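## Task

Locate the object whose underside carries the letters H then E, reading left to right, and set it alone in the tray, lying flat on the tray's floor. No other object may be inside the tray or have fallen off the table near it, and the result has to stay correct without the robot holding anything in place.

## Robot and tools

Robot and frame. Two arms, left_arm and right_arm, face each other across a table. Everything uses one scene frame: origin at the table centre, table surface at z = +0.020 m, +z upward, left_arm's base on the +y side. The names are labels, not image sides. Bases: left_arm at (+0.154, +0.437, +0.091) m with quat_wxyz (+0.636, 0, 0, -0.772); right_arm at (+0.036, -0.488, +0.060) m with quat_wxyz (+0.813, 0, 0, +0.582). In each gripper's own axes the fingers extend along +x and close along y. The reported end_effector_position lies between the finger pads, about 3 to 4 cm short of the fingertips. Reported hand positions can be a little wrong, especially at long reach.

The row. Every motion command is built from a row of 16 plain numbers, always covering both arms: left_arm x, y, z, qw, qx, qy, qz, opening, then right_arm in the same eight slots. x, y, z are an absolute target position in metres in the scene frame; the quaternion is an absolute target orientation, w first, in the same frame. Together they are a pose, not an offset. Opening runs from -1 to +1: +1 is fully open (0.088 m), empty fingers touch near -0.80, and anything below that closes no further. Going from open to shut takes at least about 0.5 s. To keep an arm still or keep its orientation, repeat the exact pose and quaternion you last sent for it (or, when it first settles, the pose from the latest result) rather than copying drifted values.

execute_actions(actions): a list of actions run in sequence; each action is a list of 1 to 15 rows, one row per 1/30 s step, and a short list repeats its last row to fill 15 steps (0.5 s per action). An empty list only reports state and images. A target more than 0.6 m from the gripper's current position along any of its own axes gets the action rejected for both arms; if the first action is malformed or fails that test against the latest reported state, nothing in the call runs. Each step, the commanded pose is clipped to within 70 mm and 16 degrees of the measured pose, so distant targets need several actions; after an action the arm only continues to its last clipped pose.

move(target, speed, blocking): target is one 16-number row as above. The gripper follows a straight line to it, both arms finishing together, over 0.5 to 10 s (cut off at 10 s). speed is the path's top speed in m/s, 0.002 to 0.5, default 0.25; rotation is capped at twice that in rad/s, taking the shorter way. Paths ignore obstacles and the other arm, and the hand can lag, drift or overshoot the speed near full extension. Opening is applied at the start. With blocking=false you get a result after 0.5 s while motion continues; until a result shows it finished, other moves and execute_actions are rejected, so use wait(0) to check or stop. The result adds a "move:" line with the ending (done, off_target, moving, held, fault), any limits (paced = the pose was clipped; held = a check blocked steps, after which the arm may jump faster), and each gripper's remaining distance. An ending naming one arm means the other finished fine.

wait(seconds): 0 to 10 s, arms keep their last command; a running move continues and the wait ends early when it does. stop(): brakes a running move, needing some distance; fingers keep moving. zoom_image(camera, region): camera is cam_left_wrist or cam_right_wrist (both 504x504); region [x0, y0, x1, y1] in image pixels from the top-left corner, at most 504 by 504. read_manual(section) only returns licence text. finished_scene(scene) takes the scene number (1 or 2), ends that scene irreversibly and reveals the next task; answering without any tool call ends everything.

Results. The state line gives each gripper's position, quat_wxyz and velocities; "Hand target" lines show what the controller is now driving toward; a "pose unreachable" line means a clearance check altered or blocked that arm's command. grip_measured is finger opening on the command scale (the last joint value is the opening in metres); it can be off by about 1 mm and reads up to 0.061 narrower while squeezing. Joint friction can leave the hand short or slightly tilted, so check pose and image after each motion and correct tilt. Wrist cameras are calibrated only approximately; the letters are on object bottoms, so objects must be lifted or turned and inspected with zoom_image.

Gripping. Command an opening about 0.07 below grip_measured for a firm hold, less for a gentle one. Parts thinner than about 3 mm get proportionally weaker grip. Pads push about 34 to 49 N and can spike on contact. Held objects may get brief external tugs.

Cautions. Do not knock or drop anything off the table, collide the arms or press hard; move slowly near contact, since speed and a target set deep past contact both increase force. Load limits (N m): waist 17, shoulder 21.1, elbow 21, wrist pitch 5.55, wrist yaw 5.53, wrist roll 5.19, including held weight; reaching one stops the arm 10 s. Joint ranges (rad): waist -3.054 to 3.054, shoulder 0 to 3.142, elbow 0 to 2.356, wrist pitch and yaw -1.571 to 1.571, wrist roll -3.142 to 3.142. Holding loads heats motors: MOTOR HOT appears from 50 °C, at 95 °C an OVER-TEMPERATURE FAULT holds the arm and can cut its power. Time keeps running while you compose replies, and the arms hold their last command. Release the object so it lies flat unaided before calling finished_scene.

Each tool is called in YAML: its name, and indented under it one key for each argument.

## Session

execute_actions:
  actions: []

Scene clock: 0.00 s.
left_arm: end_effector_position=(+0.1516, -0.0395, +0.3787) grip_measured=-0.782 end_effector_quat_wxyz=(+0.609, +0.405, +0.015, -0.682) end_effector_velocity=(+0.000, +0.004, -0.006) end_effector_angular_velocity=(+0.026, +0.001, +0.008) | right_arm: end_effector_position=(+0.2585, -0.4540, +0.2135) grip_measured=-0.799 end_effector_quat_wxyz=(+0.249, +0.666, +0.430, -0.557) end_effector_velocity=(+0.001, +0.000, -0.001) end_effector_angular_velocity=(+0.007, -0.005, +0.005)
Joint positions: left_arm=[ 0.156  1.688  1.635 -0.558 -0.1    0.545  0.001] | right_arm=[-1.289  1.378  1.149 -1.345 -0.3    2.082  0.   ]
Joint velocities: left_arm=[-0.002 -0.002 -0.007 -0.022 -0.007 -0.007 -0.   ] | right_arm=[-0.002  0.002 -0.002  0.007 -0.007 -0.007  0.   ]
Motor temperatures (°C, as the motors report them): left_arm=[23 24 24 21 24 21] | right_arm=[24 23 22 22 22 21]
Heat: left arm: hottest shoulder 24 °C (+0.0 °C/min); right arm: hottest waist 24 °C (+0.0 °C/min).
Hand target (left_arm): +0.152, -0.040, +0.379; +0.609, +0.405, +0.015, -0.682
Hand target (right_arm): +0.259, -0.454, +0.214; +0.249, +0.666, +0.430, -0.557

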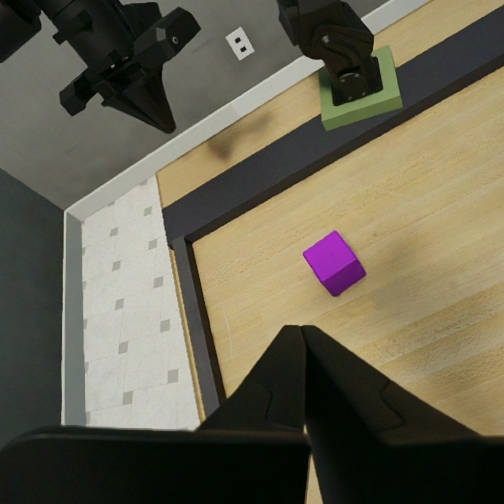

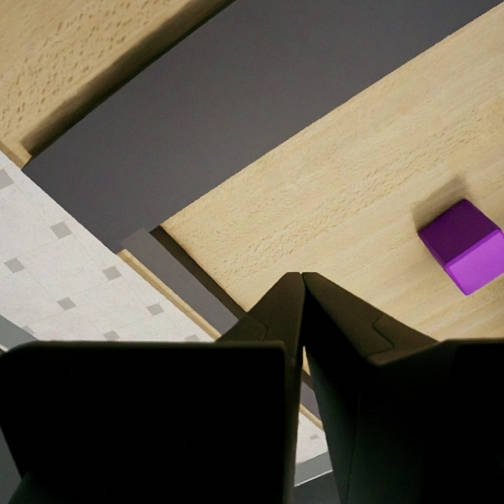

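move:
  target: [0.05,0.22,0.45,0.487,0.357,0.227,-0.764,1,-0.04,-0.28,0.42,0.520,-0.346,0.243,0.742,1]
  speed: 0.3

Scene clock: 13.93 s.
left_arm: end_effector_position=(+0.0483, +0.2179, +0.4457) grip_measured=+1.000 end_effector_quat_wxyz=(+0.485, +0.365, +0.232, -0.760) end_effector_velocity=(+0.002, +0.004, -0.003) end_effector_angular_velocity=(+0.019, -0.011, +0.008) | right_arm: end_effector_position=(-0.0410, -0.2800, +0.4176) grip_measured=+0.994 end_effector_quat_wxyz=(-0.128, +0.147, +0.722, -0.664) end_effector_velocity=(-0.002, +0.000, +0.002) end_effector_angular_velocity=(+0.016, +0.001, +0.013)
Joint positions: left_arm=[-0.267  1.205  1.732 -1.421 -0.017 -0.018  0.088] | right_arm=[-0.063  1.174  1.256 -1.565 -1.561  3.144  0.088]
Joint velocities: left_arm=[-0.002 -0.002 -0.002 -0.022 -0.007 -0.007  0.   ] | right_arm=[ 0.012  0.007  0.007 -0.007 -0.007 -0.022 -0.   ]
Motor temperatures (°C, as the motors report them): left_arm=[23 27 26 23 24 21] | right_arm=[24 24 23 22 22 21]
Heat: left arm: hottest shoulder 27 °C (+12.9 °C/min); right arm: hottest waist 24 °C (+0.0 °C/min).
Hand target (left_arm): +0.049, +0.220, +0.451; -0.487, -0.358, -0.228, +0.763
Hand target (right_arm): -0.041, -0.279, +0.419; -0.129, +0.143, +0.721, -0.666
Off the commanded pose (left_arm): 0.005 m, 1 deg.
Off the commanded pose (right_arm): 0.003 m, 128 deg; orientation clipped at the last step of the last action.
joint sent to its limit (right arm) — the command would take joint 4 (wrist pitch) past its lower limit, joint 5 (wrist yaw) past its lower limit and joint 6 (wrist roll) past its upper limit, so those joints were sent only as far as their limits.
move: off_target (right_arm); limits=paced
camera_calibration (this result's frames):
cam_left_wrist: T_world_to_cam=[[-0.913122, 0.40767, -0.00376093, -0.0302583], [0.382437, 0.853335, -0.354348, -0.0124072], [-0.141248, -0.325001, -0.935106, 0.574515], [0, 0, 0, 1]] pos_world=[0.0582643, 0.209641, 0.532722]
cam_right_wrist: T_world_to_cam=[[-0.054179, -0.0357258, 0.997892, -0.41421], [0.725082, 0.685691, 0.0639158, 0.212963], [-0.686529, 0.727016, -0.0112459, 0.258489], [0, 0, 0, 1]] pos_world=[0.000602458, -0.34875, 0.402632]

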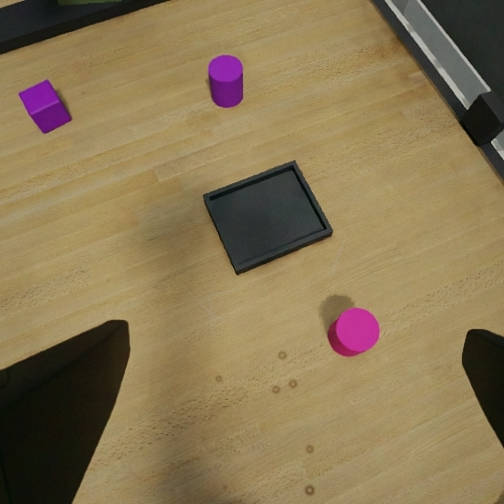

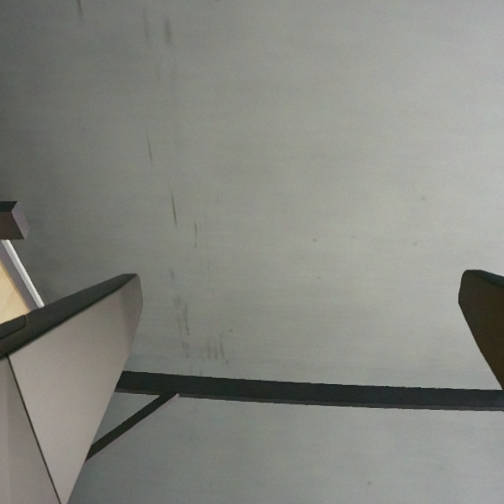

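move:
  target: [0.05,0.22,0.45,0.487,0.357,0.227,-0.764,1,-0.04,-0.28,0.40,0.0886,0.330,0.908,0.243,1]
  speed: 0.5

move:
  target: [0.05,0.22,0.45,0.487,0.357,0.227,-0.764,1,-0.04,-0.26,0.40,0.470,0.171,0.296,0.814,1]
  speed: 0.5

move:
  target: [0.05,0.22,0.45,0.487,0.357,0.227,-0.764,1,0.02,-0.26,0.42,0.641,-0.299,0.299,0.641,1]
  speed: 0.5

Scene clock: 46.40 s.
left_arm: end_effector_position=(+0.0489, +0.2186, +0.4468) grip_measured=+1.000 end_effector_quat_wxyz=(+0.486, +0.362, +0.231, -0.761) end_effector_velocity=(+0.002, +0.004, -0.003) end_effector_angular_velocity=(+0.019, -0.011, +0.008) | right_arm: end_effector_position=(-0.0395, -0.2800, +0.4049) grip_measured=+0.995 end_effector_quat_wxyz=(+0.087, +0.332, +0.907, +0.245) end_effector_velocity=(+0.001, -0.001, +0.001) end_effector_angular_velocity=(+0.045, -0.019, -0.000)
Joint positions: left_arm=[-0.266  1.201  1.732 -1.42  -0.016 -0.018  0.088] | right_arm=[-0.015  0.656  0.733 -0.06  -1.212  2.631  0.088]
Joint velocities: left_arm=[-0.002 -0.002 -0.002 -0.022 -0.007 -0.007  0.   ] | right_arm=[-0.007 -0.007 -0.017  0.051 -0.007 -0.007 -0.   ]
Motor temperatures (°C, as the motors report them): left_arm=[23 26 29 24 24 21] | right_arm=[24 24 25 22 23 21]
Heat: left arm: hottest elbow 29 °C (+6.5 °C/min); right arm: hottest elbow 25 °C (+1.3 °C/min).
Hand target (left_arm): +0.050, +0.220, +0.450; -0.487, -0.357, -0.227, +0.764
Hand target (right_arm): -0.040, -0.280, +0.402; +0.086, +0.333, +0.907, +0.243
Off the commanded pose (left_arm): 0.004 m, 1 deg.
Off the commanded pose (right_arm): 0.005 m, 0 deg.
move: done
camera_calibration (this result's frames):
cam_left_wrist: T_world_to_cam=[[-0.91346, 0.406919, -0.00265632, -0.0303335], [0.380619, 0.852075, -0.359301, -0.0102445], [-0.143943, -0.329218, -0.933218, 0.576049], [0, 0, 0, 1]] pos_world=[0.0591089, 0.210718, 0.533818]
cam_right_wrist: T_world_to_cam=[[-0.590018, -0.653407, -0.474277, 0.000503196], [0.0308163, -0.605216, 0.795465, -0.472442], [-0.806802, 0.454723, 0.377224, 0.0210715], [0, 0, 0, 1]] pos_world=[0.0318563, -0.295182, 0.368101]

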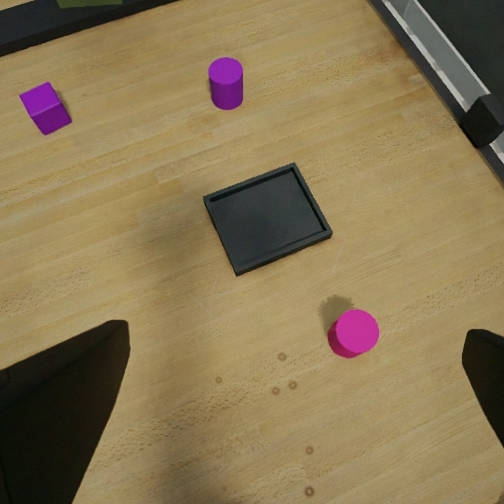

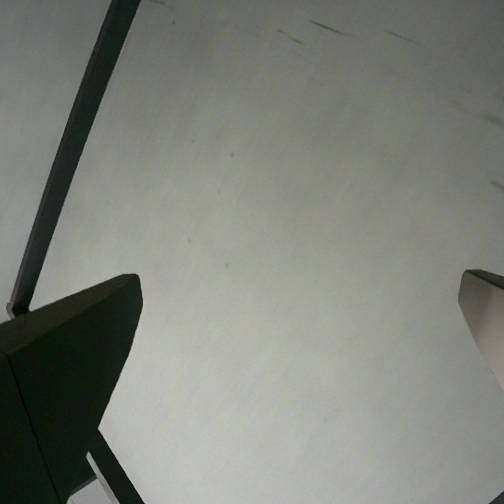

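Scene clock: 48.97 s.
left_arm: end_effector_position=(+0.0489, +0.2186, +0.4468) grip_measured=+1.000 end_effector_quat_wxyz=(+0.486, +0.362, +0.231, -0.761) end_effector_velocity=(+0.003, -0.001, -0.002) end_effector_angular_velocity=(+0.005, -0.017, +0.017) | right_arm: end_effector_position=(-0.0400, -0.2606, +0.4044) grip_measured=+0.995 end_effector_quat_wxyz=(+0.468, +0.174, +0.295, +0.815) end_effector_velocity=(+0.002, -0.001, -0.001) end_effector_angular_velocity=(+0.009, -0.019, -0.010)
Joint positions: left_arm=[-0.266  1.201  1.732 -1.42  -0.016 -0.018  0.088] | right_arm=[ 0.331  0.568  0.725 -0.149 -0.522  0.704  0.088]
Joint velocities: left_arm=[-0.002  0.002 -0.002 -0.007 -0.022 -0.007  0.   ] | right_arm=[-0.002 -0.007 -0.002 -0.007  0.007 -0.022 -0.   ]
Motor temperatures (°C, as the motors report them): left_arm=[23 26 29 24 24 21] | right_arm=[24 24 25 23 23 21]
Heat: left arm: hottest elbow 29 °C (+6.1 °C/min); right arm: hottest elbow 25 °C (+1.2 °C/min).
Hand target (left_arm): +0.050, +0.220, +0.450; -0.487, -0.357, -0.227, +0.764
Hand target (right_arm): -0.040, -0.260, +0.400; +0.469, +0.172, +0.296, +0.814
Off the commanded pose (left_arm): 0.004 m, 1 deg.
Off the commanded pose (right_arm): 0.004 m, 0 deg.
move: done
camera_calibration (this result's frames):
cam_left_wrist: T_world_to_cam=[[-0.913339, 0.407189, -0.0028969, -0.030291], [0.380949, 0.851926, -0.359304, -0.0102267], [-0.143837, -0.32927, -0.933216, 0.576055], [0, 0, 0, 1]] pos_world=[0.0590876, 0.210724, 0.533821]
cam_right_wrist: T_world_to_cam=[[0.627391, 0.40075, -0.667667, 0.414265], [-0.317463, -0.651288, -0.689232, 0.114263], [-0.711054, 0.644378, -0.281389, 0.331586], [0, 0, 0, 1]] pos_world=[0.0121434, -0.305265, 0.44865]

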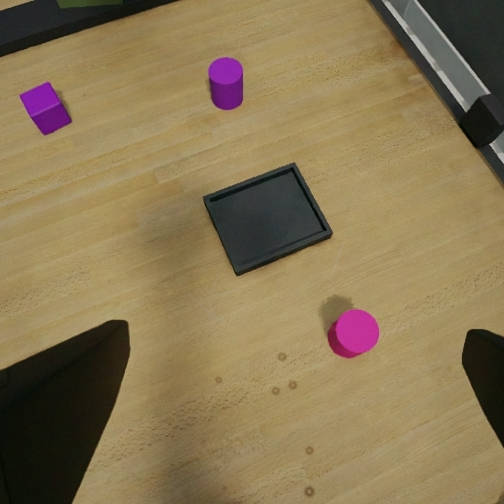

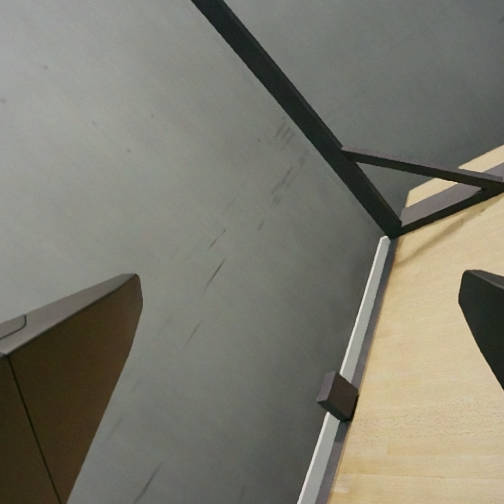

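Scene clock: 50.70 s.
left_arm: end_effector_position=(+0.0489, +0.2186, +0.4468) grip_measured=+1.000 end_effector_quat_wxyz=(+0.486, +0.362, +0.231, -0.761) end_effector_velocity=(+0.003, +0.003, -0.003) end_effector_angular_velocity=(+0.019, -0.011, +0.013) | right_arm: end_effector_position=(+0.0200, -0.2604, +0.4187) grip_measured=+0.995 end_effector_quat_wxyz=(+0.642, -0.298, +0.296, +0.642) end_effector_velocity=(+0.005, +0.001, +0.000) end_effector_angular_velocity=(-0.004, -0.024, -0.027)
Joint positions: left_arm=[-0.266  1.201  1.732 -1.42  -0.016 -0.018  0.088] | right_arm=[ 0.45   1.15   1.711 -1.431  0.08   0.092  0.088]
Joint velocities: left_arm=[ 0.002 -0.002 -0.002 -0.022 -0.007 -0.007  0.   ] | right_arm=[ 0.002  0.007  0.007 -0.007  0.037  0.007 -0.   ]
Motor temperatures (°C, as the motors report them): left_arm=[23 26 29 24 24 21] | right_arm=[24 24 25 23 23 21]
Heat: left arm: hottest elbow 29 °C (+5.9 °C/min); right arm: hottest elbow 25 °C (+1.2 °C/min).
Hand target (left_arm): +0.050, +0.220, +0.450; -0.487, -0.357, -0.227, +0.764
Hand target (right_arm): +0.020, -0.259, +0.419; +0.643, -0.299, +0.297, +0.640
Off the commanded pose (left_arm): 0.004 m, 1 deg.
Off the commanded pose (right_arm): 0.001 m, 0 deg.
move: done
camera_calibration (this result's frames):
cam_left_wrist: T_world_to_cam=[[-0.913339, 0.407189, -0.0028969, -0.030291], [0.380949, 0.851926, -0.359304, -0.0102267], [-0.143837, -0.32927, -0.933216, 0.576055], [0, 0, 0, 1]] pos_world=[0.0590876, 0.210724, 0.533821]
cam_right_wrist: T_world_to_cam=[[0.999201, -0.00605705, -0.0395172, 0.00975325], [-0.0168595, -0.960104, -0.279135, -0.114917], [-0.0362499, 0.279578, -0.959438, 0.553603], [0, 0, 0, 1]] pos_world=[0.00838517, -0.265048, 0.499456]

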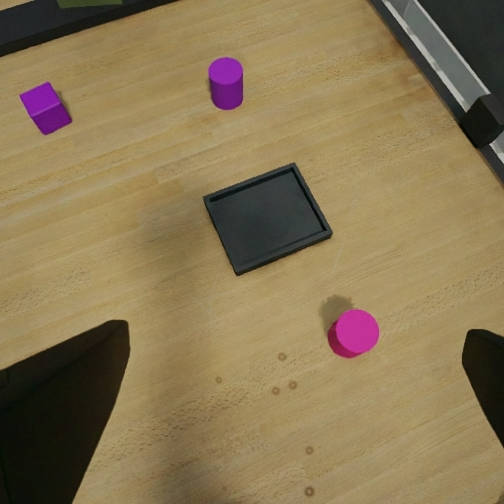

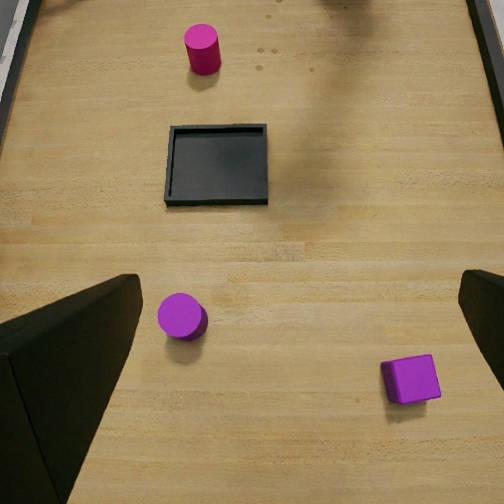

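move:
  target: [-0.079,0.179,0.15,0.288,0.646,0.288,-0.646,1,-0.087,-0.208,0.15,0.386,-0.592,0.386,0.592,1]
  speed: 0.3

Scene clock: 73.67 s.
left_arm: end_effector_position=(-0.0752, +0.1812, +0.1509) grip_measured=+1.000 end_effector_quat_wxyz=(+0.292, +0.646, +0.291, -0.643) end_effector_velocity=(+0.002, -0.002, -0.008) end_effector_angular_velocity=(-0.002, -0.028, +0.005) | right_arm: end_effector_position=(-0.0853, -0.2093, +0.1516) grip_measured=+0.995 end_effector_quat_wxyz=(+0.391, -0.592, +0.384, +0.592) end_effector_velocity=(+0.001, -0.002, -0.001) end_effector_angular_velocity=(-0.008, -0.012, -0.005)
Joint positions: left_arm=[-0.538  1.895  1.351 -1.03  -0.003 -0.011  0.088] | right_arm=[ 0.741  1.711  1.252 -1.107  0.008  0.002  0.088]
Joint velocities: left_arm=[-0.002  0.022 -0.002  0.007 -0.022 -0.007  0.   ] | right_arm=[ 0.002  0.002 -0.002 -0.007  0.007  0.007 -0.   ]
Motor temperatures (°C, as the motors report them): left_arm=[23 26 29 26 24 21] | right_arm=[24 24 26 24 23 21]
Heat: left arm: hottest elbow 29 °C (+2.0 °C/min); right arm: hottest elbow 26 °C (+2.0 °C/min).
Hand target (left_arm): -0.079, +0.179, +0.150; +0.289, +0.646, +0.289, -0.644
Hand target (right_arm): -0.088, -0.208, +0.149; -0.387, +0.593, -0.384, -0.592
Off the commanded pose (left_arm): 0.005 m, 1 deg.
Off the commanded pose (right_arm): 0.003 m, 1 deg.
move: done
camera_calibration (this result's frames):
cam_left_wrist: T_world_to_cam=[[-0.758441, 0.651575, -0.0147422, -0.160038], [0.61547, 0.723488, 0.312668, -0.0978918], [0.214393, 0.228067, -0.949748, 0.198175], [0, 0, 0, 1]] pos_world=[-0.103617, 0.129903, 0.216465]
cam_right_wrist: T_world_to_cam=[[0.928556, 0.37072, -0.0187273, 0.174318], [0.346229, -0.846816, 0.403768, -0.191006], [0.133826, -0.381405, -0.91467, 0.148604], [0, 0, 0, 1]] pos_world=[-0.11562, -0.169691, 0.21631]

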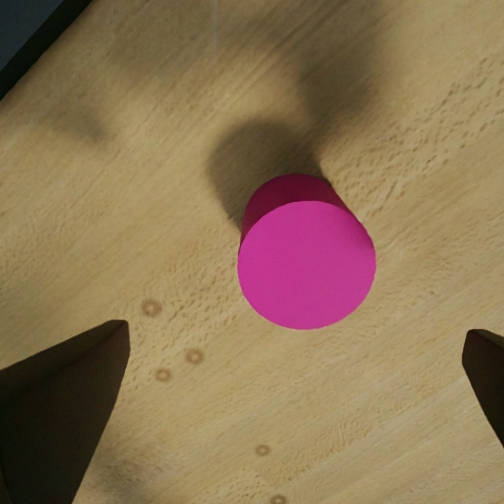

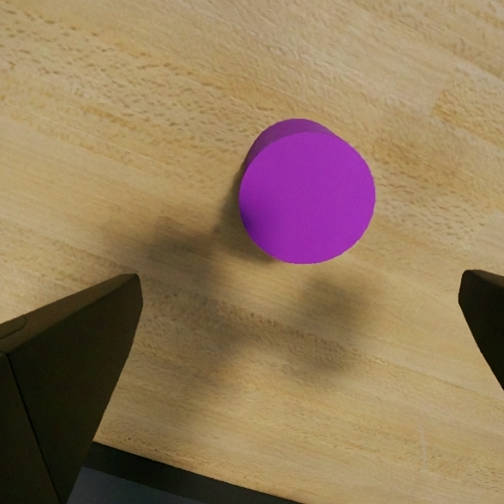

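move:
  target: [-0.083,0.182,0.064,0.288,0.646,0.288,-0.646,1,-0.084,-0.203,0.064,0.386,-0.592,0.386,0.592,1]
  speed: 0.1

move:
  target: [-0.083,0.182,0.064,0.288,0.646,0.288,-0.646,0.0,-0.084,-0.203,0.064,0.386,-0.592,0.386,0.592,0.0]
  speed: 0.1

Scene clock: 86.00 s.
left_arm: end_effector_position=(-0.0838, +0.1789, +0.0695) grip_measured=+1.000 end_effector_quat_wxyz=(+0.291, +0.641, +0.285, -0.650) end_effector_velocity=(+0.002, +0.002, -0.003) end_effector_angular_velocity=(+0.008, -0.017, -0.010) | right_arm: end_effector_position=(-0.0857, -0.1992, +0.0711) grip_measured=+0.995 end_effector_quat_wxyz=(+0.392, -0.587, +0.380, +0.598) end_effector_velocity=(+0.001, -0.007, -0.003) end_effector_angular_velocity=(-0.032, -0.006, +0.010)
Joint positions: left_arm=[-0.552  2.041  1.204 -0.718 -0.002 -0.013  0.088] | right_arm=[ 0.728  1.845  1.072 -0.776  0.005 -0.015  0.088]
Joint velocities: left_arm=[-0.002  0.007 -0.002 -0.007 -0.007  0.007  0.   ] | right_arm=[ 0.002  0.007 -0.002 -0.022 -0.007 -0.007 -0.   ]
Motor temperatures (°C, as the motors report them): left_arm=[23 28 30 25 24 21] | right_arm=[24 25 26 24 23 21]
Heat: left arm: hottest elbow 30 °C (+3.0 °C/min); right arm: hottest elbow 26 °C (+2.0 °C/min).
Hand target (left_arm): -0.083, +0.182, +0.064; +0.288, +0.646, +0.288, -0.646
Hand target (right_arm): -0.084, -0.203, +0.064; -0.386, +0.592, -0.386, -0.592
Off the commanded pose (left_arm): 0.006 m, 1 deg.
Off the commanded pose (right_arm): 0.008 m, 1 deg.
move: done
camera_calibration (this result's frames):
cam_left_wrist: T_world_to_cam=[[-0.750863, 0.660319, -0.0135447, -0.167356], [0.627932, 0.720091, 0.295246, -0.0626438], [0.20471, 0.213184, -0.955325, 0.125385], [0, 0, 0, 1]] pos_world=[-0.111993, 0.128888, 0.136012]
cam_right_wrist: T_world_to_cam=[[0.92705, 0.374249, -0.0227332, 0.170376], [0.353162, -0.851238, 0.388162, -0.149003], [0.125918, -0.367874, -0.921311, 0.0813704], [0, 0, 0, 1]] pos_world=[-0.115571, -0.160666, 0.136678]

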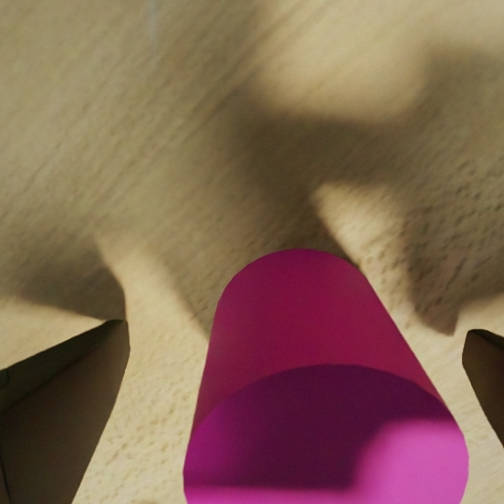

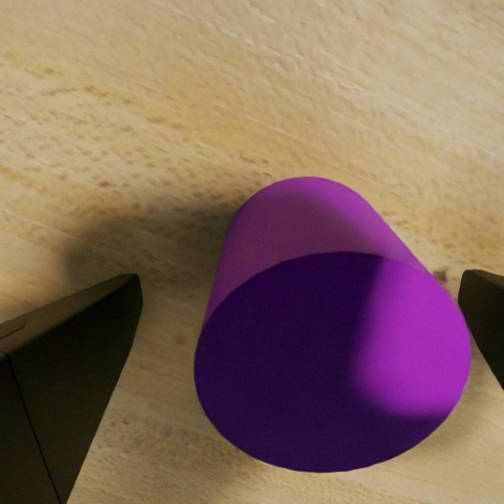

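Scene clock: 86.70 s.
left_arm: end_effector_position=(-0.0838, +0.1789, +0.0695) grip_measured=+0.104 end_effector_quat_wxyz=(+0.291, +0.641, +0.285, -0.650) end_effector_velocity=(+0.005, +0.002, -0.002) end_effector_angular_velocity=(-0.002, -0.027, +0.020) | right_arm: end_effector_position=(-0.0858, -0.1992, +0.0711) grip_measured=+0.093 end_effector_quat_wxyz=(+0.392, -0.586, +0.380, +0.598) end_effector_velocity=(+0.003, -0.001, +0.000) end_effector_angular_velocity=(-0.004, -0.010, +0.005)
Joint positions: left_arm=[-0.552  2.041  1.204 -0.718 -0.002 -0.013  0.044] | right_arm=[ 0.728  1.845  1.072 -0.775  0.004 -0.015  0.044]
Joint velocities: left_arm=[-0.002  0.002 -0.007 -0.007 -0.022 -0.022 -0.   ] | right_arm=[-0.002 -0.002 -0.002 -0.007  0.007 -0.007 -0.   ]
Motor temperatures (°C, as the motors report them): left_arm=[23 28 30 25 24 21] | right_arm=[24 25 26 24 23 21]
Heat: left arm: hottest elbow 30 °C (+3.0 °C/min); right arm: hottest elbow 26 °C (+2.0 °C/min).
Hand target (left_arm): -0.083, +0.182, +0.064; +0.288, +0.646, +0.288, -0.646
Hand target (right_arm): -0.084, -0.203, +0.064; -0.386, +0.592, -0.386, -0.592
Off the commanded pose (left_arm): 0.006 m, 1 deg.
Off the commanded pose (right_arm): 0.008 m, 1 deg.
move: done
camera_calibration (this result's frames):
cam_left_wrist: T_world_to_cam=[[-0.750863, 0.660319, -0.0135447, -0.167356], [0.627932, 0.720091, 0.295246, -0.0626438], [0.20471, 0.213184, -0.955325, 0.125385], [0, 0, 0, 1]] pos_world=[-0.111993, 0.128888, 0.136012]
cam_right_wrist: T_world_to_cam=[[0.927035, 0.374262, -0.0231207, 0.170464], [0.353364, -0.851314, 0.387813, -0.1489], [0.125461, -0.367687, -0.921448, 0.0814106], [0, 0, 0, 1]] pos_world=[-0.115624, -0.160625, 0.136702]

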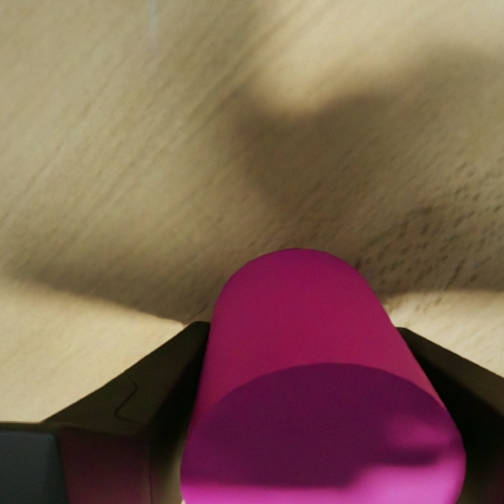

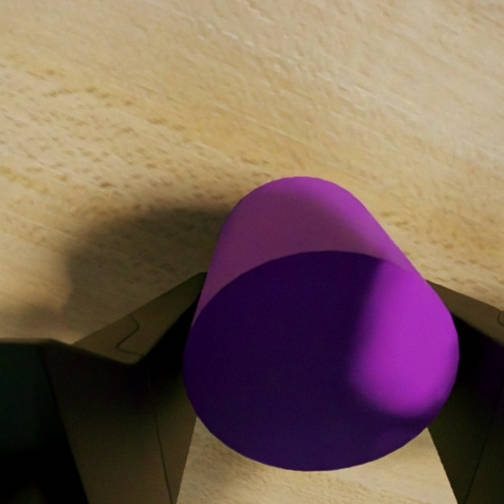

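move:
  target: [-0.083,0.182,0.14,0.288,0.646,0.288,-0.646,0.0,-0.084,-0.203,0.14,0.386,-0.592,0.386,0.592,0.0]
  speed: 0.15

move:
  target: [0.114,0.124,0.3,0.659,0.052,0.046,-0.749,0.0,0.076,-0.174,0.3,0.749,-0.046,0.052,0.659,0.0]
  speed: 0.3

Scene clock: 101.87 s.
left_arm: end_effector_position=(-0.0792, +0.1841, +0.1314) grip_measured=+0.104 end_effector_quat_wxyz=(+0.285, +0.655, +0.291, -0.637) end_effector_velocity=(+0.001, -0.002, +0.003) end_effector_angular_velocity=(-0.007, -0.004, +0.010) | right_arm: end_effector_position=(-0.0833, -0.2050, +0.1347) grip_measured=+0.093 end_effector_quat_wxyz=(+0.384, -0.598, +0.388, +0.587) end_effector_velocity=(-0.001, -0.003, +0.003) end_effector_angular_velocity=(-0.020, +0.016, +0.005)
Joint positions: left_arm=[-0.553  1.939  1.33  -0.988 -0.002 -0.013  0.044] | right_arm=[ 0.728  1.755  1.235 -1.066  0.004 -0.015  0.044]
Joint velocities: left_arm=[ 0.002 -0.002  0.007 -0.007 -0.007 -0.007 -0.   ] | right_arm=[-0.002 -0.002  0.007 -0.022 -0.022 -0.007 -0.   ]
Motor temperatures (°C, as the motors report them): left_arm=[23 29 29 24 24 21] | right_arm=[24 25 26 23 23 21]
Heat: left arm: hottest shoulder 29 °C (+0.0 °C/min); right arm: hottest elbow 26 °C (+1.0 °C/min).
Hand target (left_arm): -0.083, +0.182, +0.140; +0.288, +0.646, +0.288, -0.646
Hand target (right_arm): -0.084, -0.203, +0.140; -0.386, +0.592, -0.386, -0.592
Off the commanded pose (left_arm): 0.010 m, 1 deg.
Off the commanded pose (right_arm): 0.006 m, 1 deg.
move: off_target (left_arm)
camera_calibration (this result's frames):
cam_left_wrist: T_world_to_cam=[[-0.750229, 0.661026, -0.0141486, -0.16654], [0.61949, 0.710244, 0.334342, -0.0915304], [0.231058, 0.242068, -0.942346, 0.177606], [0, 0, 0, 1]] pos_world=[-0.109278, 0.132103, 0.195613]
cam_right_wrist: T_world_to_cam=[[0.927374, 0.373461, -0.0224722, 0.171607], [0.347339, -0.837075, 0.422684, -0.181665], [0.139045, -0.399791, -0.905999, 0.130052], [0, 0, 0, 1]] pos_world=[-0.114127, -0.164162, 0.19847]

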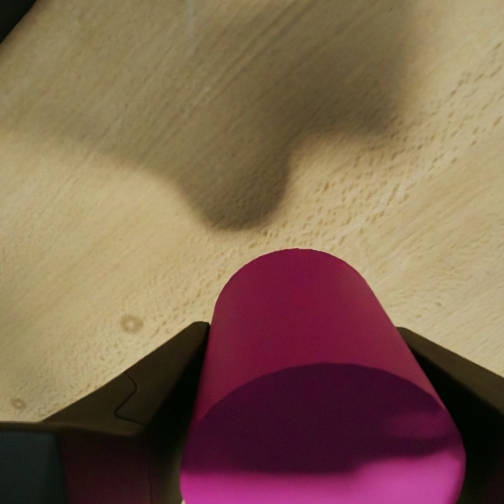

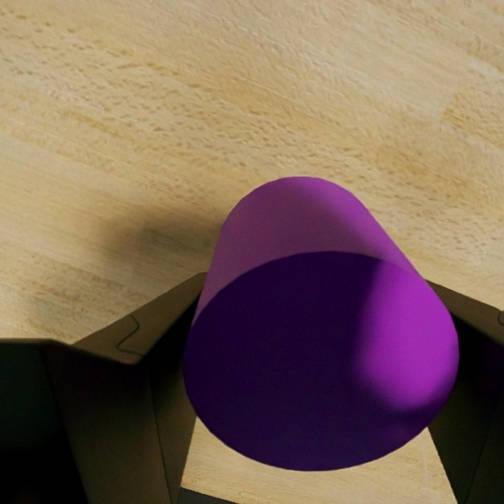

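Scene clock: 105.00 s.
left_arm: end_effector_position=(+0.1133, +0.1229, +0.3023) grip_measured=+0.104 end_effector_quat_wxyz=(+0.655, +0.052, +0.043, -0.752) end_effector_velocity=(+0.002, +0.001, -0.001) end_effector_angular_velocity=(+0.000, +0.021, +0.013) | right_arm: end_effector_position=(+0.0767, -0.1738, +0.3055) grip_measured=+0.093 end_effector_quat_wxyz=(+0.750, -0.044, +0.053, +0.658) end_effector_velocity=(+0.001, -0.001, +0.000) end_effector_angular_velocity=(+0.005, -0.022, +0.003)
Joint positions: left_arm=[0.07  0.916 0.387 0.393 0.014 0.006 0.044] | right_arm=[0.199 0.874 0.514 0.223 0.001 0.004 0.044]
Joint velocities: left_arm=[ 0.002 -0.002 -0.007  0.007 -0.007 -0.022 -0.   ] | right_arm=[-0.007 -0.007 -0.007  0.007 -0.007 -0.022 -0.   ]
Motor temperatures (°C, as the motors report them): left_arm=[23 29 29 25 24 21] | right_arm=[24 26 26 24 23 21]
Heat: left arm: hottest shoulder 29 °C (+0.0 °C/min); right arm: hottest shoulder 26 °C (+1.0 °C/min).
Hand target (left_arm): +0.114, +0.124, +0.301; +0.656, +0.051, +0.045, -0.752
Hand target (right_arm): +0.077, -0.175, +0.302; +0.749, -0.044, +0.055, +0.659
Off the commanded pose (left_arm): 0.003 m, 1 deg.
Off the commanded pose (right_arm): 0.006 m, 0 deg.
move: done
camera_calibration (this result's frames):
cam_left_wrist: T_world_to_cam=[[-0.992171, 0.124763, 0.00558896, 0.108171], [0.0493674, 0.432912, -0.900083, 0.247426], [-0.114717, -0.892761, -0.435682, 0.334496], [0, 0, 0, 1]] pos_world=[0.133482, 0.178015, 0.367833]
cam_right_wrist: T_world_to_cam=[[0.993461, -0.107451, -0.0385887, -0.0683387], [-0.0894841, -0.522924, -0.847669, 0.192857], [0.0709036, 0.845579, -0.52912, 0.381503], [0, 0, 0, 1]] pos_world=[0.0580996, -0.229084, 0.362703]

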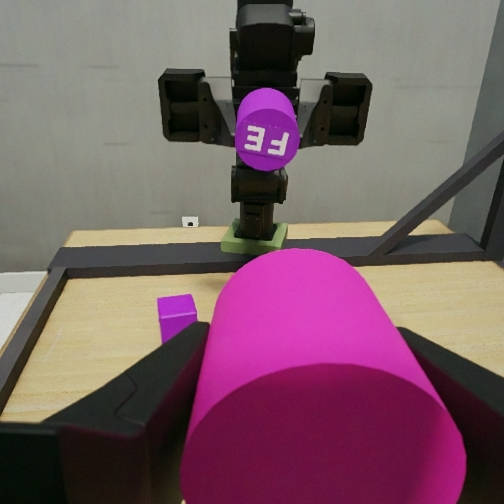

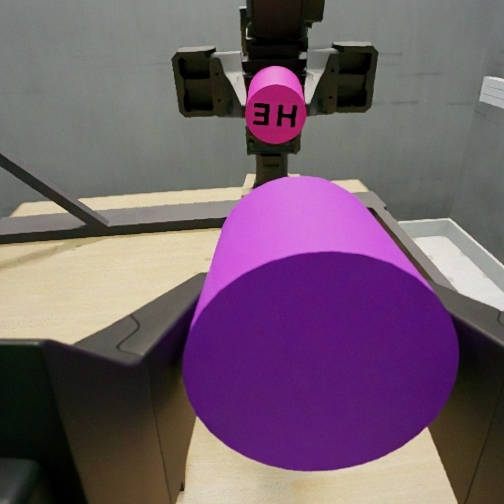

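move:
  target: [-0.045,0.008,0.13,0.455,0.542,0.455,-0.542,0.0,-0.084,-0.24,0.12,0.386,-0.592,0.386,0.592,0.0]
  speed: 0.3

Scene clock: 124.10 s.
left_arm: end_effector_position=(-0.0426, +0.0091, +0.1328) grip_measured=+0.104 end_effector_quat_wxyz=(+0.458, +0.538, +0.456, -0.542) end_effector_velocity=(-0.001, +0.004, -0.003) end_effector_angular_velocity=(+0.032, -0.006, +0.019) | right_arm: end_effector_position=(-0.0829, -0.2398, +0.1197) grip_measured=+0.093 end_effector_quat_wxyz=(+0.391, -0.593, +0.382, +0.592) end_effector_velocity=(+0.003, -0.001, -0.001) end_effector_angular_velocity=(-0.008, -0.012, +0.019)
Joint positions: left_arm=[-0.238  2.422  2.113 -1.256 -0.    -0.265  0.044] | right_arm=[ 0.78   1.639  1.04  -0.966  0.012  0.037  0.044]
Joint velocities: left_arm=[-0.002  0.022  0.027 -0.037  0.007 -0.022 -0.   ] | right_arm=[-0.002  0.002 -0.002 -0.007  0.007 -0.022 -0.   ]
Motor temperatures (°C, as the motors report them): left_arm=[23 28 30 27 24 21] | right_arm=[24 25 26 27 22 21]
Heat: left arm: hottest elbow 30 °C (+1.0 °C/min); right arm: hottest wrist pitch 27 °C (+1.0 °C/min).
Hand target (left_arm): -0.044, +0.008, +0.129; +0.456, +0.539, +0.458, -0.539
Hand target (right_arm): -0.085, -0.239, +0.118; -0.388, +0.594, -0.384, -0.591
Off the commanded pose (left_arm): 0.004 m, 1 deg.
Off the commanded pose (right_arm): 0.001 m, 1 deg.
move: done
camera_calibration (this result's frames):
cam_left_wrist: T_world_to_cam=[[-0.987903, 0.154724, -0.0103572, -0.0293026], [0.14429, 0.941639, 0.304132, -0.00876949], [0.0568094, 0.298959, -0.952573, 0.206256], [0, 0, 0, 1]] pos_world=[-0.0394001, -0.0488707, 0.198838]
cam_right_wrist: T_world_to_cam=[[0.927329, 0.373924, -0.0155359, 0.18312], [0.348062, -0.846448, 0.402964, -0.204393], [0.137528, -0.379087, -0.915084, 0.108351], [0, 0, 0, 1]] pos_world=[-0.113573, -0.200407, 0.184358]

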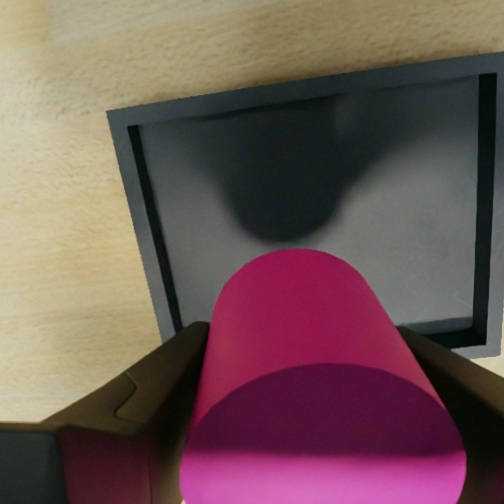

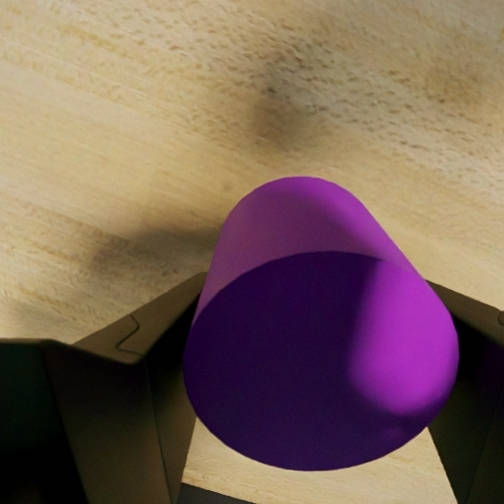

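move:
  target: [-0.052,0.0,0.076,0.455,0.542,0.455,-0.542,0.0,-0.084,-0.24,0.068,0.386,-0.592,0.386,0.592,0.0]
  speed: 0.06

Scene clock: 132.67 s.
left_arm: end_effector_position=(-0.0514, -0.0021, +0.0837) grip_measured=+0.104 end_effector_quat_wxyz=(+0.457, +0.537, +0.452, -0.546) end_effector_velocity=(-0.001, +0.002, +0.003) end_effector_angular_velocity=(+0.005, +0.006, +0.005) | right_arm: end_effector_position=(-0.0857, -0.2365, +0.0738) grip_measured=+0.093 end_effector_quat_wxyz=(+0.391, -0.587, +0.381, +0.597) end_effector_velocity=(-0.003, -0.001, -0.001) end_effector_angular_velocity=(-0.007, +0.021, +0.005)
Joint positions: left_arm=[-0.245  2.518  2.091 -1.13  -0.    -0.265  0.044] | right_arm=[ 0.78   1.724  0.933 -0.76   0.005  0.037  0.044]
Joint velocities: left_arm=[-0.002 -0.007 -0.002 -0.007  0.007 -0.007 -0.   ] | right_arm=[-0.002  0.002 -0.002  0.007 -0.022 -0.007 -0.   ]
Motor temperatures (°C, as the motors report them): left_arm=[23 31 30 27 24 21] | right_arm=[24 25 26 26 22 21]
Heat: left arm: hottest shoulder 31 °C (+2.0 °C/min); right arm: hottest elbow 26 °C (+0.0 °C/min).
Hand target (left_arm): -0.052, +0.000, +0.076; +0.455, +0.542, +0.455, -0.542
Hand target (right_arm): -0.084, -0.240, +0.068; -0.386, +0.592, -0.386, -0.592
Off the commanded pose (left_arm): 0.008 m, 1 deg.
Off the commanded pose (right_arm): 0.007 m, 1 deg.
move: done
camera_calibration (this result's frames):
cam_left_wrist: T_world_to_cam=[[-0.986853, 0.161429, -0.00786347, -0.0369609], [0.151917, 0.943113, 0.295736, 0.0191818], [0.0551564, 0.290653, -0.955237, 0.163451], [0, 0, 0, 1]] pos_world=[-0.0484043, -0.0596314, 0.150171]
cam_right_wrist: T_world_to_cam=[[0.927045, 0.374198, -0.0237336, 0.184427], [0.353174, -0.850195, 0.390431, -0.181696], [0.12592, -0.370329, -0.920326, 0.0694626], [0, 0, 0, 1]] pos_world=[-0.115549, -0.197765, 0.139245]

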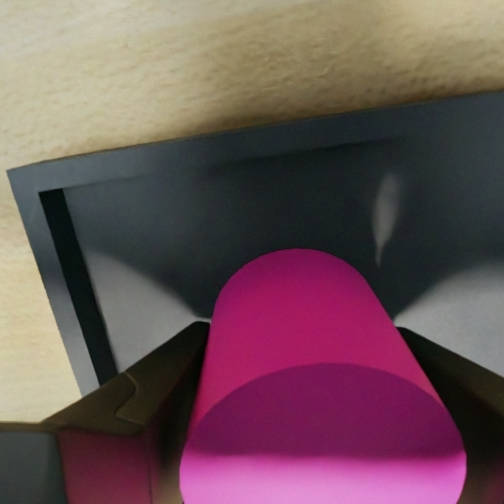

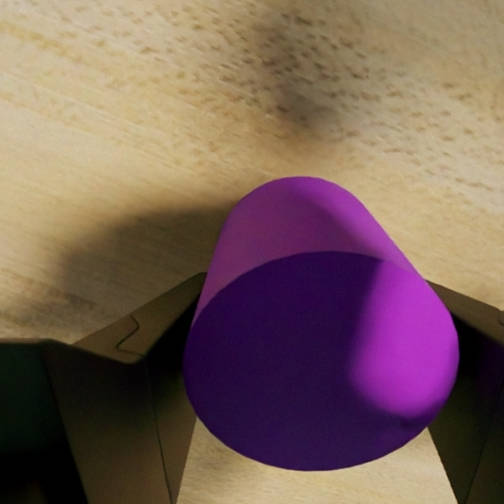

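move:
  target: [-0.052,0.0,0.068,0.455,0.542,0.455,-0.542,0.0,-0.084,-0.24,0.064,0.386,-0.592,0.386,0.592,0.0]
  speed: 0.03

Scene clock: 137.00 s.
left_arm: end_effector_position=(-0.0524, -0.0041, +0.0814) grip_measured=+0.104 end_effector_quat_wxyz=(+0.459, +0.533, +0.451, -0.550) end_effector_velocity=(+0.003, +0.001, +0.000) end_effector_angular_velocity=(+0.004, -0.010, +0.010) | right_arm: end_effector_position=(-0.0860, -0.2361, +0.0703) grip_measured=+0.093 end_effector_quat_wxyz=(+0.392, -0.586, +0.381, +0.598) end_effector_velocity=(+0.003, -0.001, +0.000) end_effector_angular_velocity=(-0.003, -0.010, +0.005)
Joint positions: left_arm=[-0.245  2.518  2.083 -1.109 -0.    -0.265  0.044] | right_arm=[ 0.78   1.732  0.926 -0.743  0.004  0.037  0.044]
Joint velocities: left_arm=[ 0.002 -0.002 -0.002 -0.007 -0.007 -0.007 -0.   ] | right_arm=[-0.002 -0.002 -0.002 -0.007  0.007 -0.007 -0.   ]
Motor temperatures (°C, as the motors report them): left_arm=[23 32 30 26 24 21] | right_arm=[24 25 26 26 22 21]
Heat: left arm: hottest shoulder 32 °C (+3.0 °C/min); right arm: hottest elbow 26 °C (+0.0 °C/min).
Hand target (left_arm): -0.052, +0.000, +0.068; +0.455, +0.542, +0.455, -0.542
Hand target (right_arm): -0.084, -0.240, +0.064; -0.386, +0.592, -0.386, -0.592
Off the commanded pose (left_arm): 0.014 m, 2 deg.
Off the commanded pose (right_arm): 0.008 m, 1 deg.
move: off_target (left_arm)
camera_calibration (this result's frames):
cam_left_wrist: T_world_to_cam=[[-0.986884, 0.161362, -0.00464147, -0.0378429], [0.153373, 0.946222, 0.284853, 0.0228575], [0.0503563, 0.280405, -0.95856, 0.161866], [0, 0, 0, 1]] pos_world=[-0.0490032, -0.06091, 0.148472]
cam_right_wrist: T_world_to_cam=[[0.92701, 0.374251, -0.0242706, 0.184483], [0.353704, -0.850929, 0.388347, -0.179858], [0.124687, -0.368586, -0.921194, 0.0668102], [0, 0, 0, 1]] pos_world=[-0.115731, -0.197464, 0.13587]

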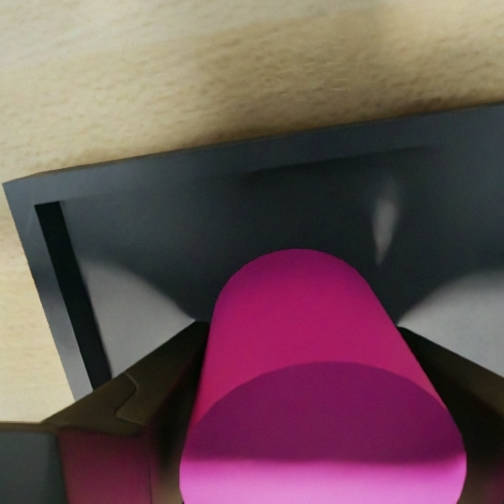

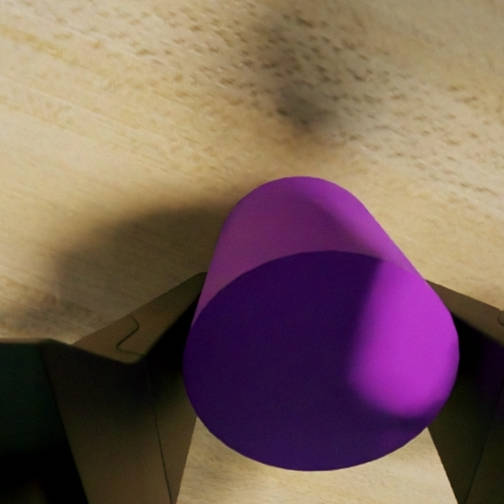

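Seems in contact. Release and lift.

move:
  target: [-0.052,-0.003,0.08,0.455,0.542,0.455,-0.542,0.6,-0.085,-0.238,0.069,0.386,-0.592,0.386,0.592,0.6]
  speed: 0.03

move:
  target: [-0.045,0.01,0.16,0.455,0.542,0.455,-0.542,0.6,-0.085,-0.238,0.16,0.386,-0.592,0.386,0.592,0.6]
  speed: 0.15

Scene clock: 143.47 s.
left_arm: end_effector_position=(-0.0514, -0.0022, +0.0846) grip_measured=+0.596 end_effector_quat_wxyz=(+0.456, +0.539, +0.454, -0.544) end_effector_velocity=(-0.000, +0.005, -0.006) end_effector_angular_velocity=(+0.026, -0.020, +0.000) | right_arm: end_effector_position=(-0.0847, -0.2388, +0.0704) grip_measured=+0.596 end_effector_quat_wxyz=(+0.389, -0.591, +0.383, +0.594) end_effector_velocity=(+0.004, -0.002, +0.001) end_effector_angular_velocity=(-0.012, -0.014, +0.015)
Joint positions: left_arm=[-0.245  2.526  2.11  -1.148 -0.    -0.265  0.068] | right_arm=[ 0.78   1.732  0.927 -0.758  0.004  0.037  0.068]
Joint velocities: left_arm=[-0.007  0.017  0.007 -0.022 -0.007 -0.007  0.   ] | right_arm=[-0.007 -0.002  0.002 -0.022  0.007 -0.022  0.   ]
Motor temperatures (°C, as the motors report them): left_arm=[23 33 30 26 24 21] | right_arm=[24 25 26 25 22 21]
Heat: left arm: hottest shoulder 33 °C (+3.0 °C/min); right arm: hottest elbow 26 °C (+0.0 °C/min).
Hand target (left_arm): -0.052, -0.003, +0.080; +0.455, +0.542, +0.455, -0.542
Hand target (right_arm): -0.085, -0.238, +0.069; -0.386, +0.592, -0.386, -0.592
Off the commanded pose (left_arm): 0.005 m, 0 deg.
Off the commanded pose (right_arm): 0.002 m, 1 deg.
move: done
camera_calibration (this result's frames):
cam_left_wrist: T_world_to_cam=[[-0.986824, 0.16149, -0.00994163, -0.0367894], [0.150949, 0.941045, 0.302735, 0.0183101], [0.0582442, 0.297245, -0.953023, 0.16432], [0, 0, 0, 1]] pos_world=[-0.0486392, -0.0601328, 0.150692]
cam_right_wrist: T_world_to_cam=[[0.927156, 0.373949, -0.0233031, 0.184154], [0.351269, -0.845916, 0.401293, -0.182562], [0.130351, -0.380247, -0.915653, 0.0630731], [0, 0, 0, 1]] pos_world=[-0.114833, -0.199313, 0.135305]

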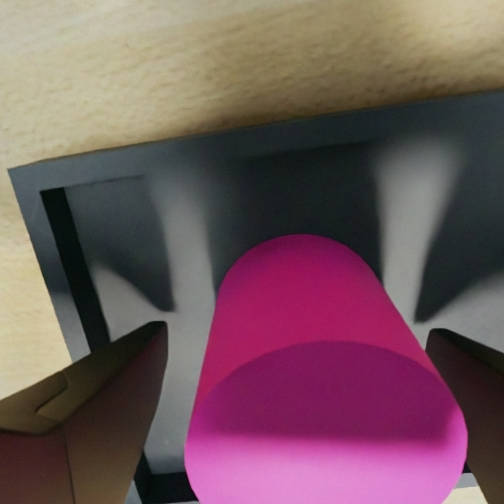

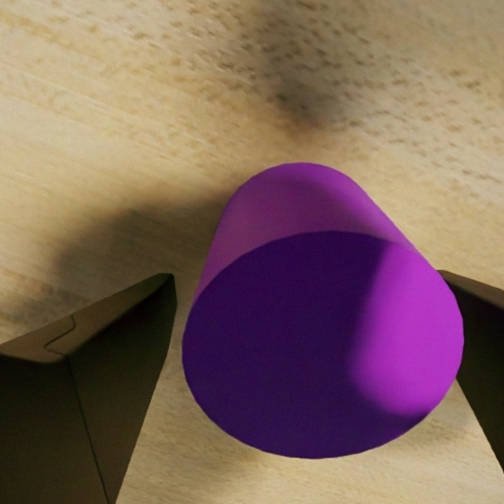

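Scene clock: 144.53 s.
left_arm: end_effector_position=(-0.0444, +0.0128, +0.1486) grip_measured=+0.597 end_effector_quat_wxyz=(+0.451, +0.550, +0.459, -0.532) end_effector_velocity=(+0.002, -0.001, +0.007) end_effector_angular_velocity=(-0.005, -0.006, +0.010) | right_arm: end_effector_position=(-0.0843, -0.2394, +0.1558) grip_measured=+0.597 end_effector_quat_wxyz=(+0.385, -0.597, +0.387, +0.588) end_effector_velocity=(+0.001, -0.001, +0.004) end_effector_angular_velocity=(-0.010, +0.003, -0.000)
Joint positions: left_arm=[-0.245  2.447  2.22  -1.372 -0.    -0.265  0.068] | right_arm=[ 0.78   1.618  1.167 -1.132  0.004  0.037  0.068]
Joint velocities: left_arm=[ 0.002 -0.002  0.022 -0.022 -0.007 -0.007  0.   ] | right_arm=[-0.007 -0.002  0.012 -0.022 -0.007 -0.007 -0.   ]
Motor temperatures (°C, as the motors report them): left_arm=[23 34 30 26 24 21] | right_arm=[24 26 26 25 22 21]
Heat: left arm: hottest shoulder 34 °C (+4.0 °C/min); right arm: hottest shoulder 26 °C (+0.0 °C/min).
Hand target (left_arm): -0.045, +0.010, +0.160; +0.455, +0.542, +0.455, -0.542
Hand target (right_arm): -0.085, -0.238, +0.160; -0.386, +0.592, -0.386, -0.592
Off the commanded pose (left_arm): 0.012 m, 2 deg.
Off the commanded pose (right_arm): 0.004 m, 1 deg.
move: off_target (left_arm)
camera_calibration (this result's frames):
cam_left_wrist: T_world_to_cam=[[-0.986605, 0.161958, -0.0194918, -0.0302299], [0.146204, 0.930915, 0.334697, -0.0210362], [0.0723521, 0.327364, -0.942124, 0.219082], [0, 0, 0, 1]] pos_world=[-0.0426005, -0.0472408, 0.212854]
cam_right_wrist: T_world_to_cam=[[0.927356, 0.373538, -0.0219092, 0.185794], [0.347642, -0.838451, 0.419697, -0.218881], [0.138403, -0.396825, -0.9074, 0.136369], [0, 0, 0, 1]] pos_world=[-0.115079, -0.198807, 0.219675]

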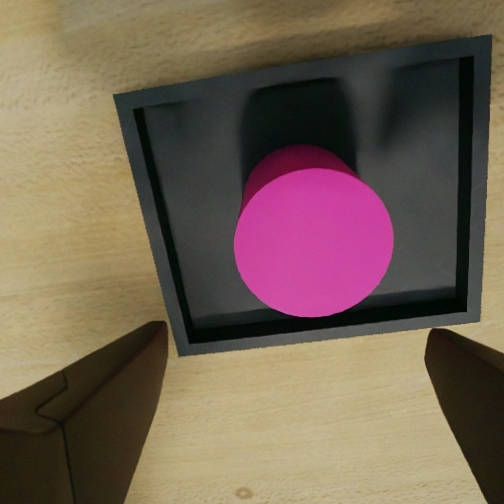

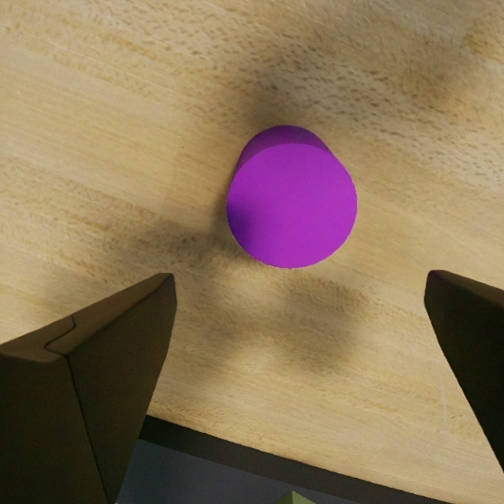

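finished_scene:
  scene: 1

The scene is finished: the task was done.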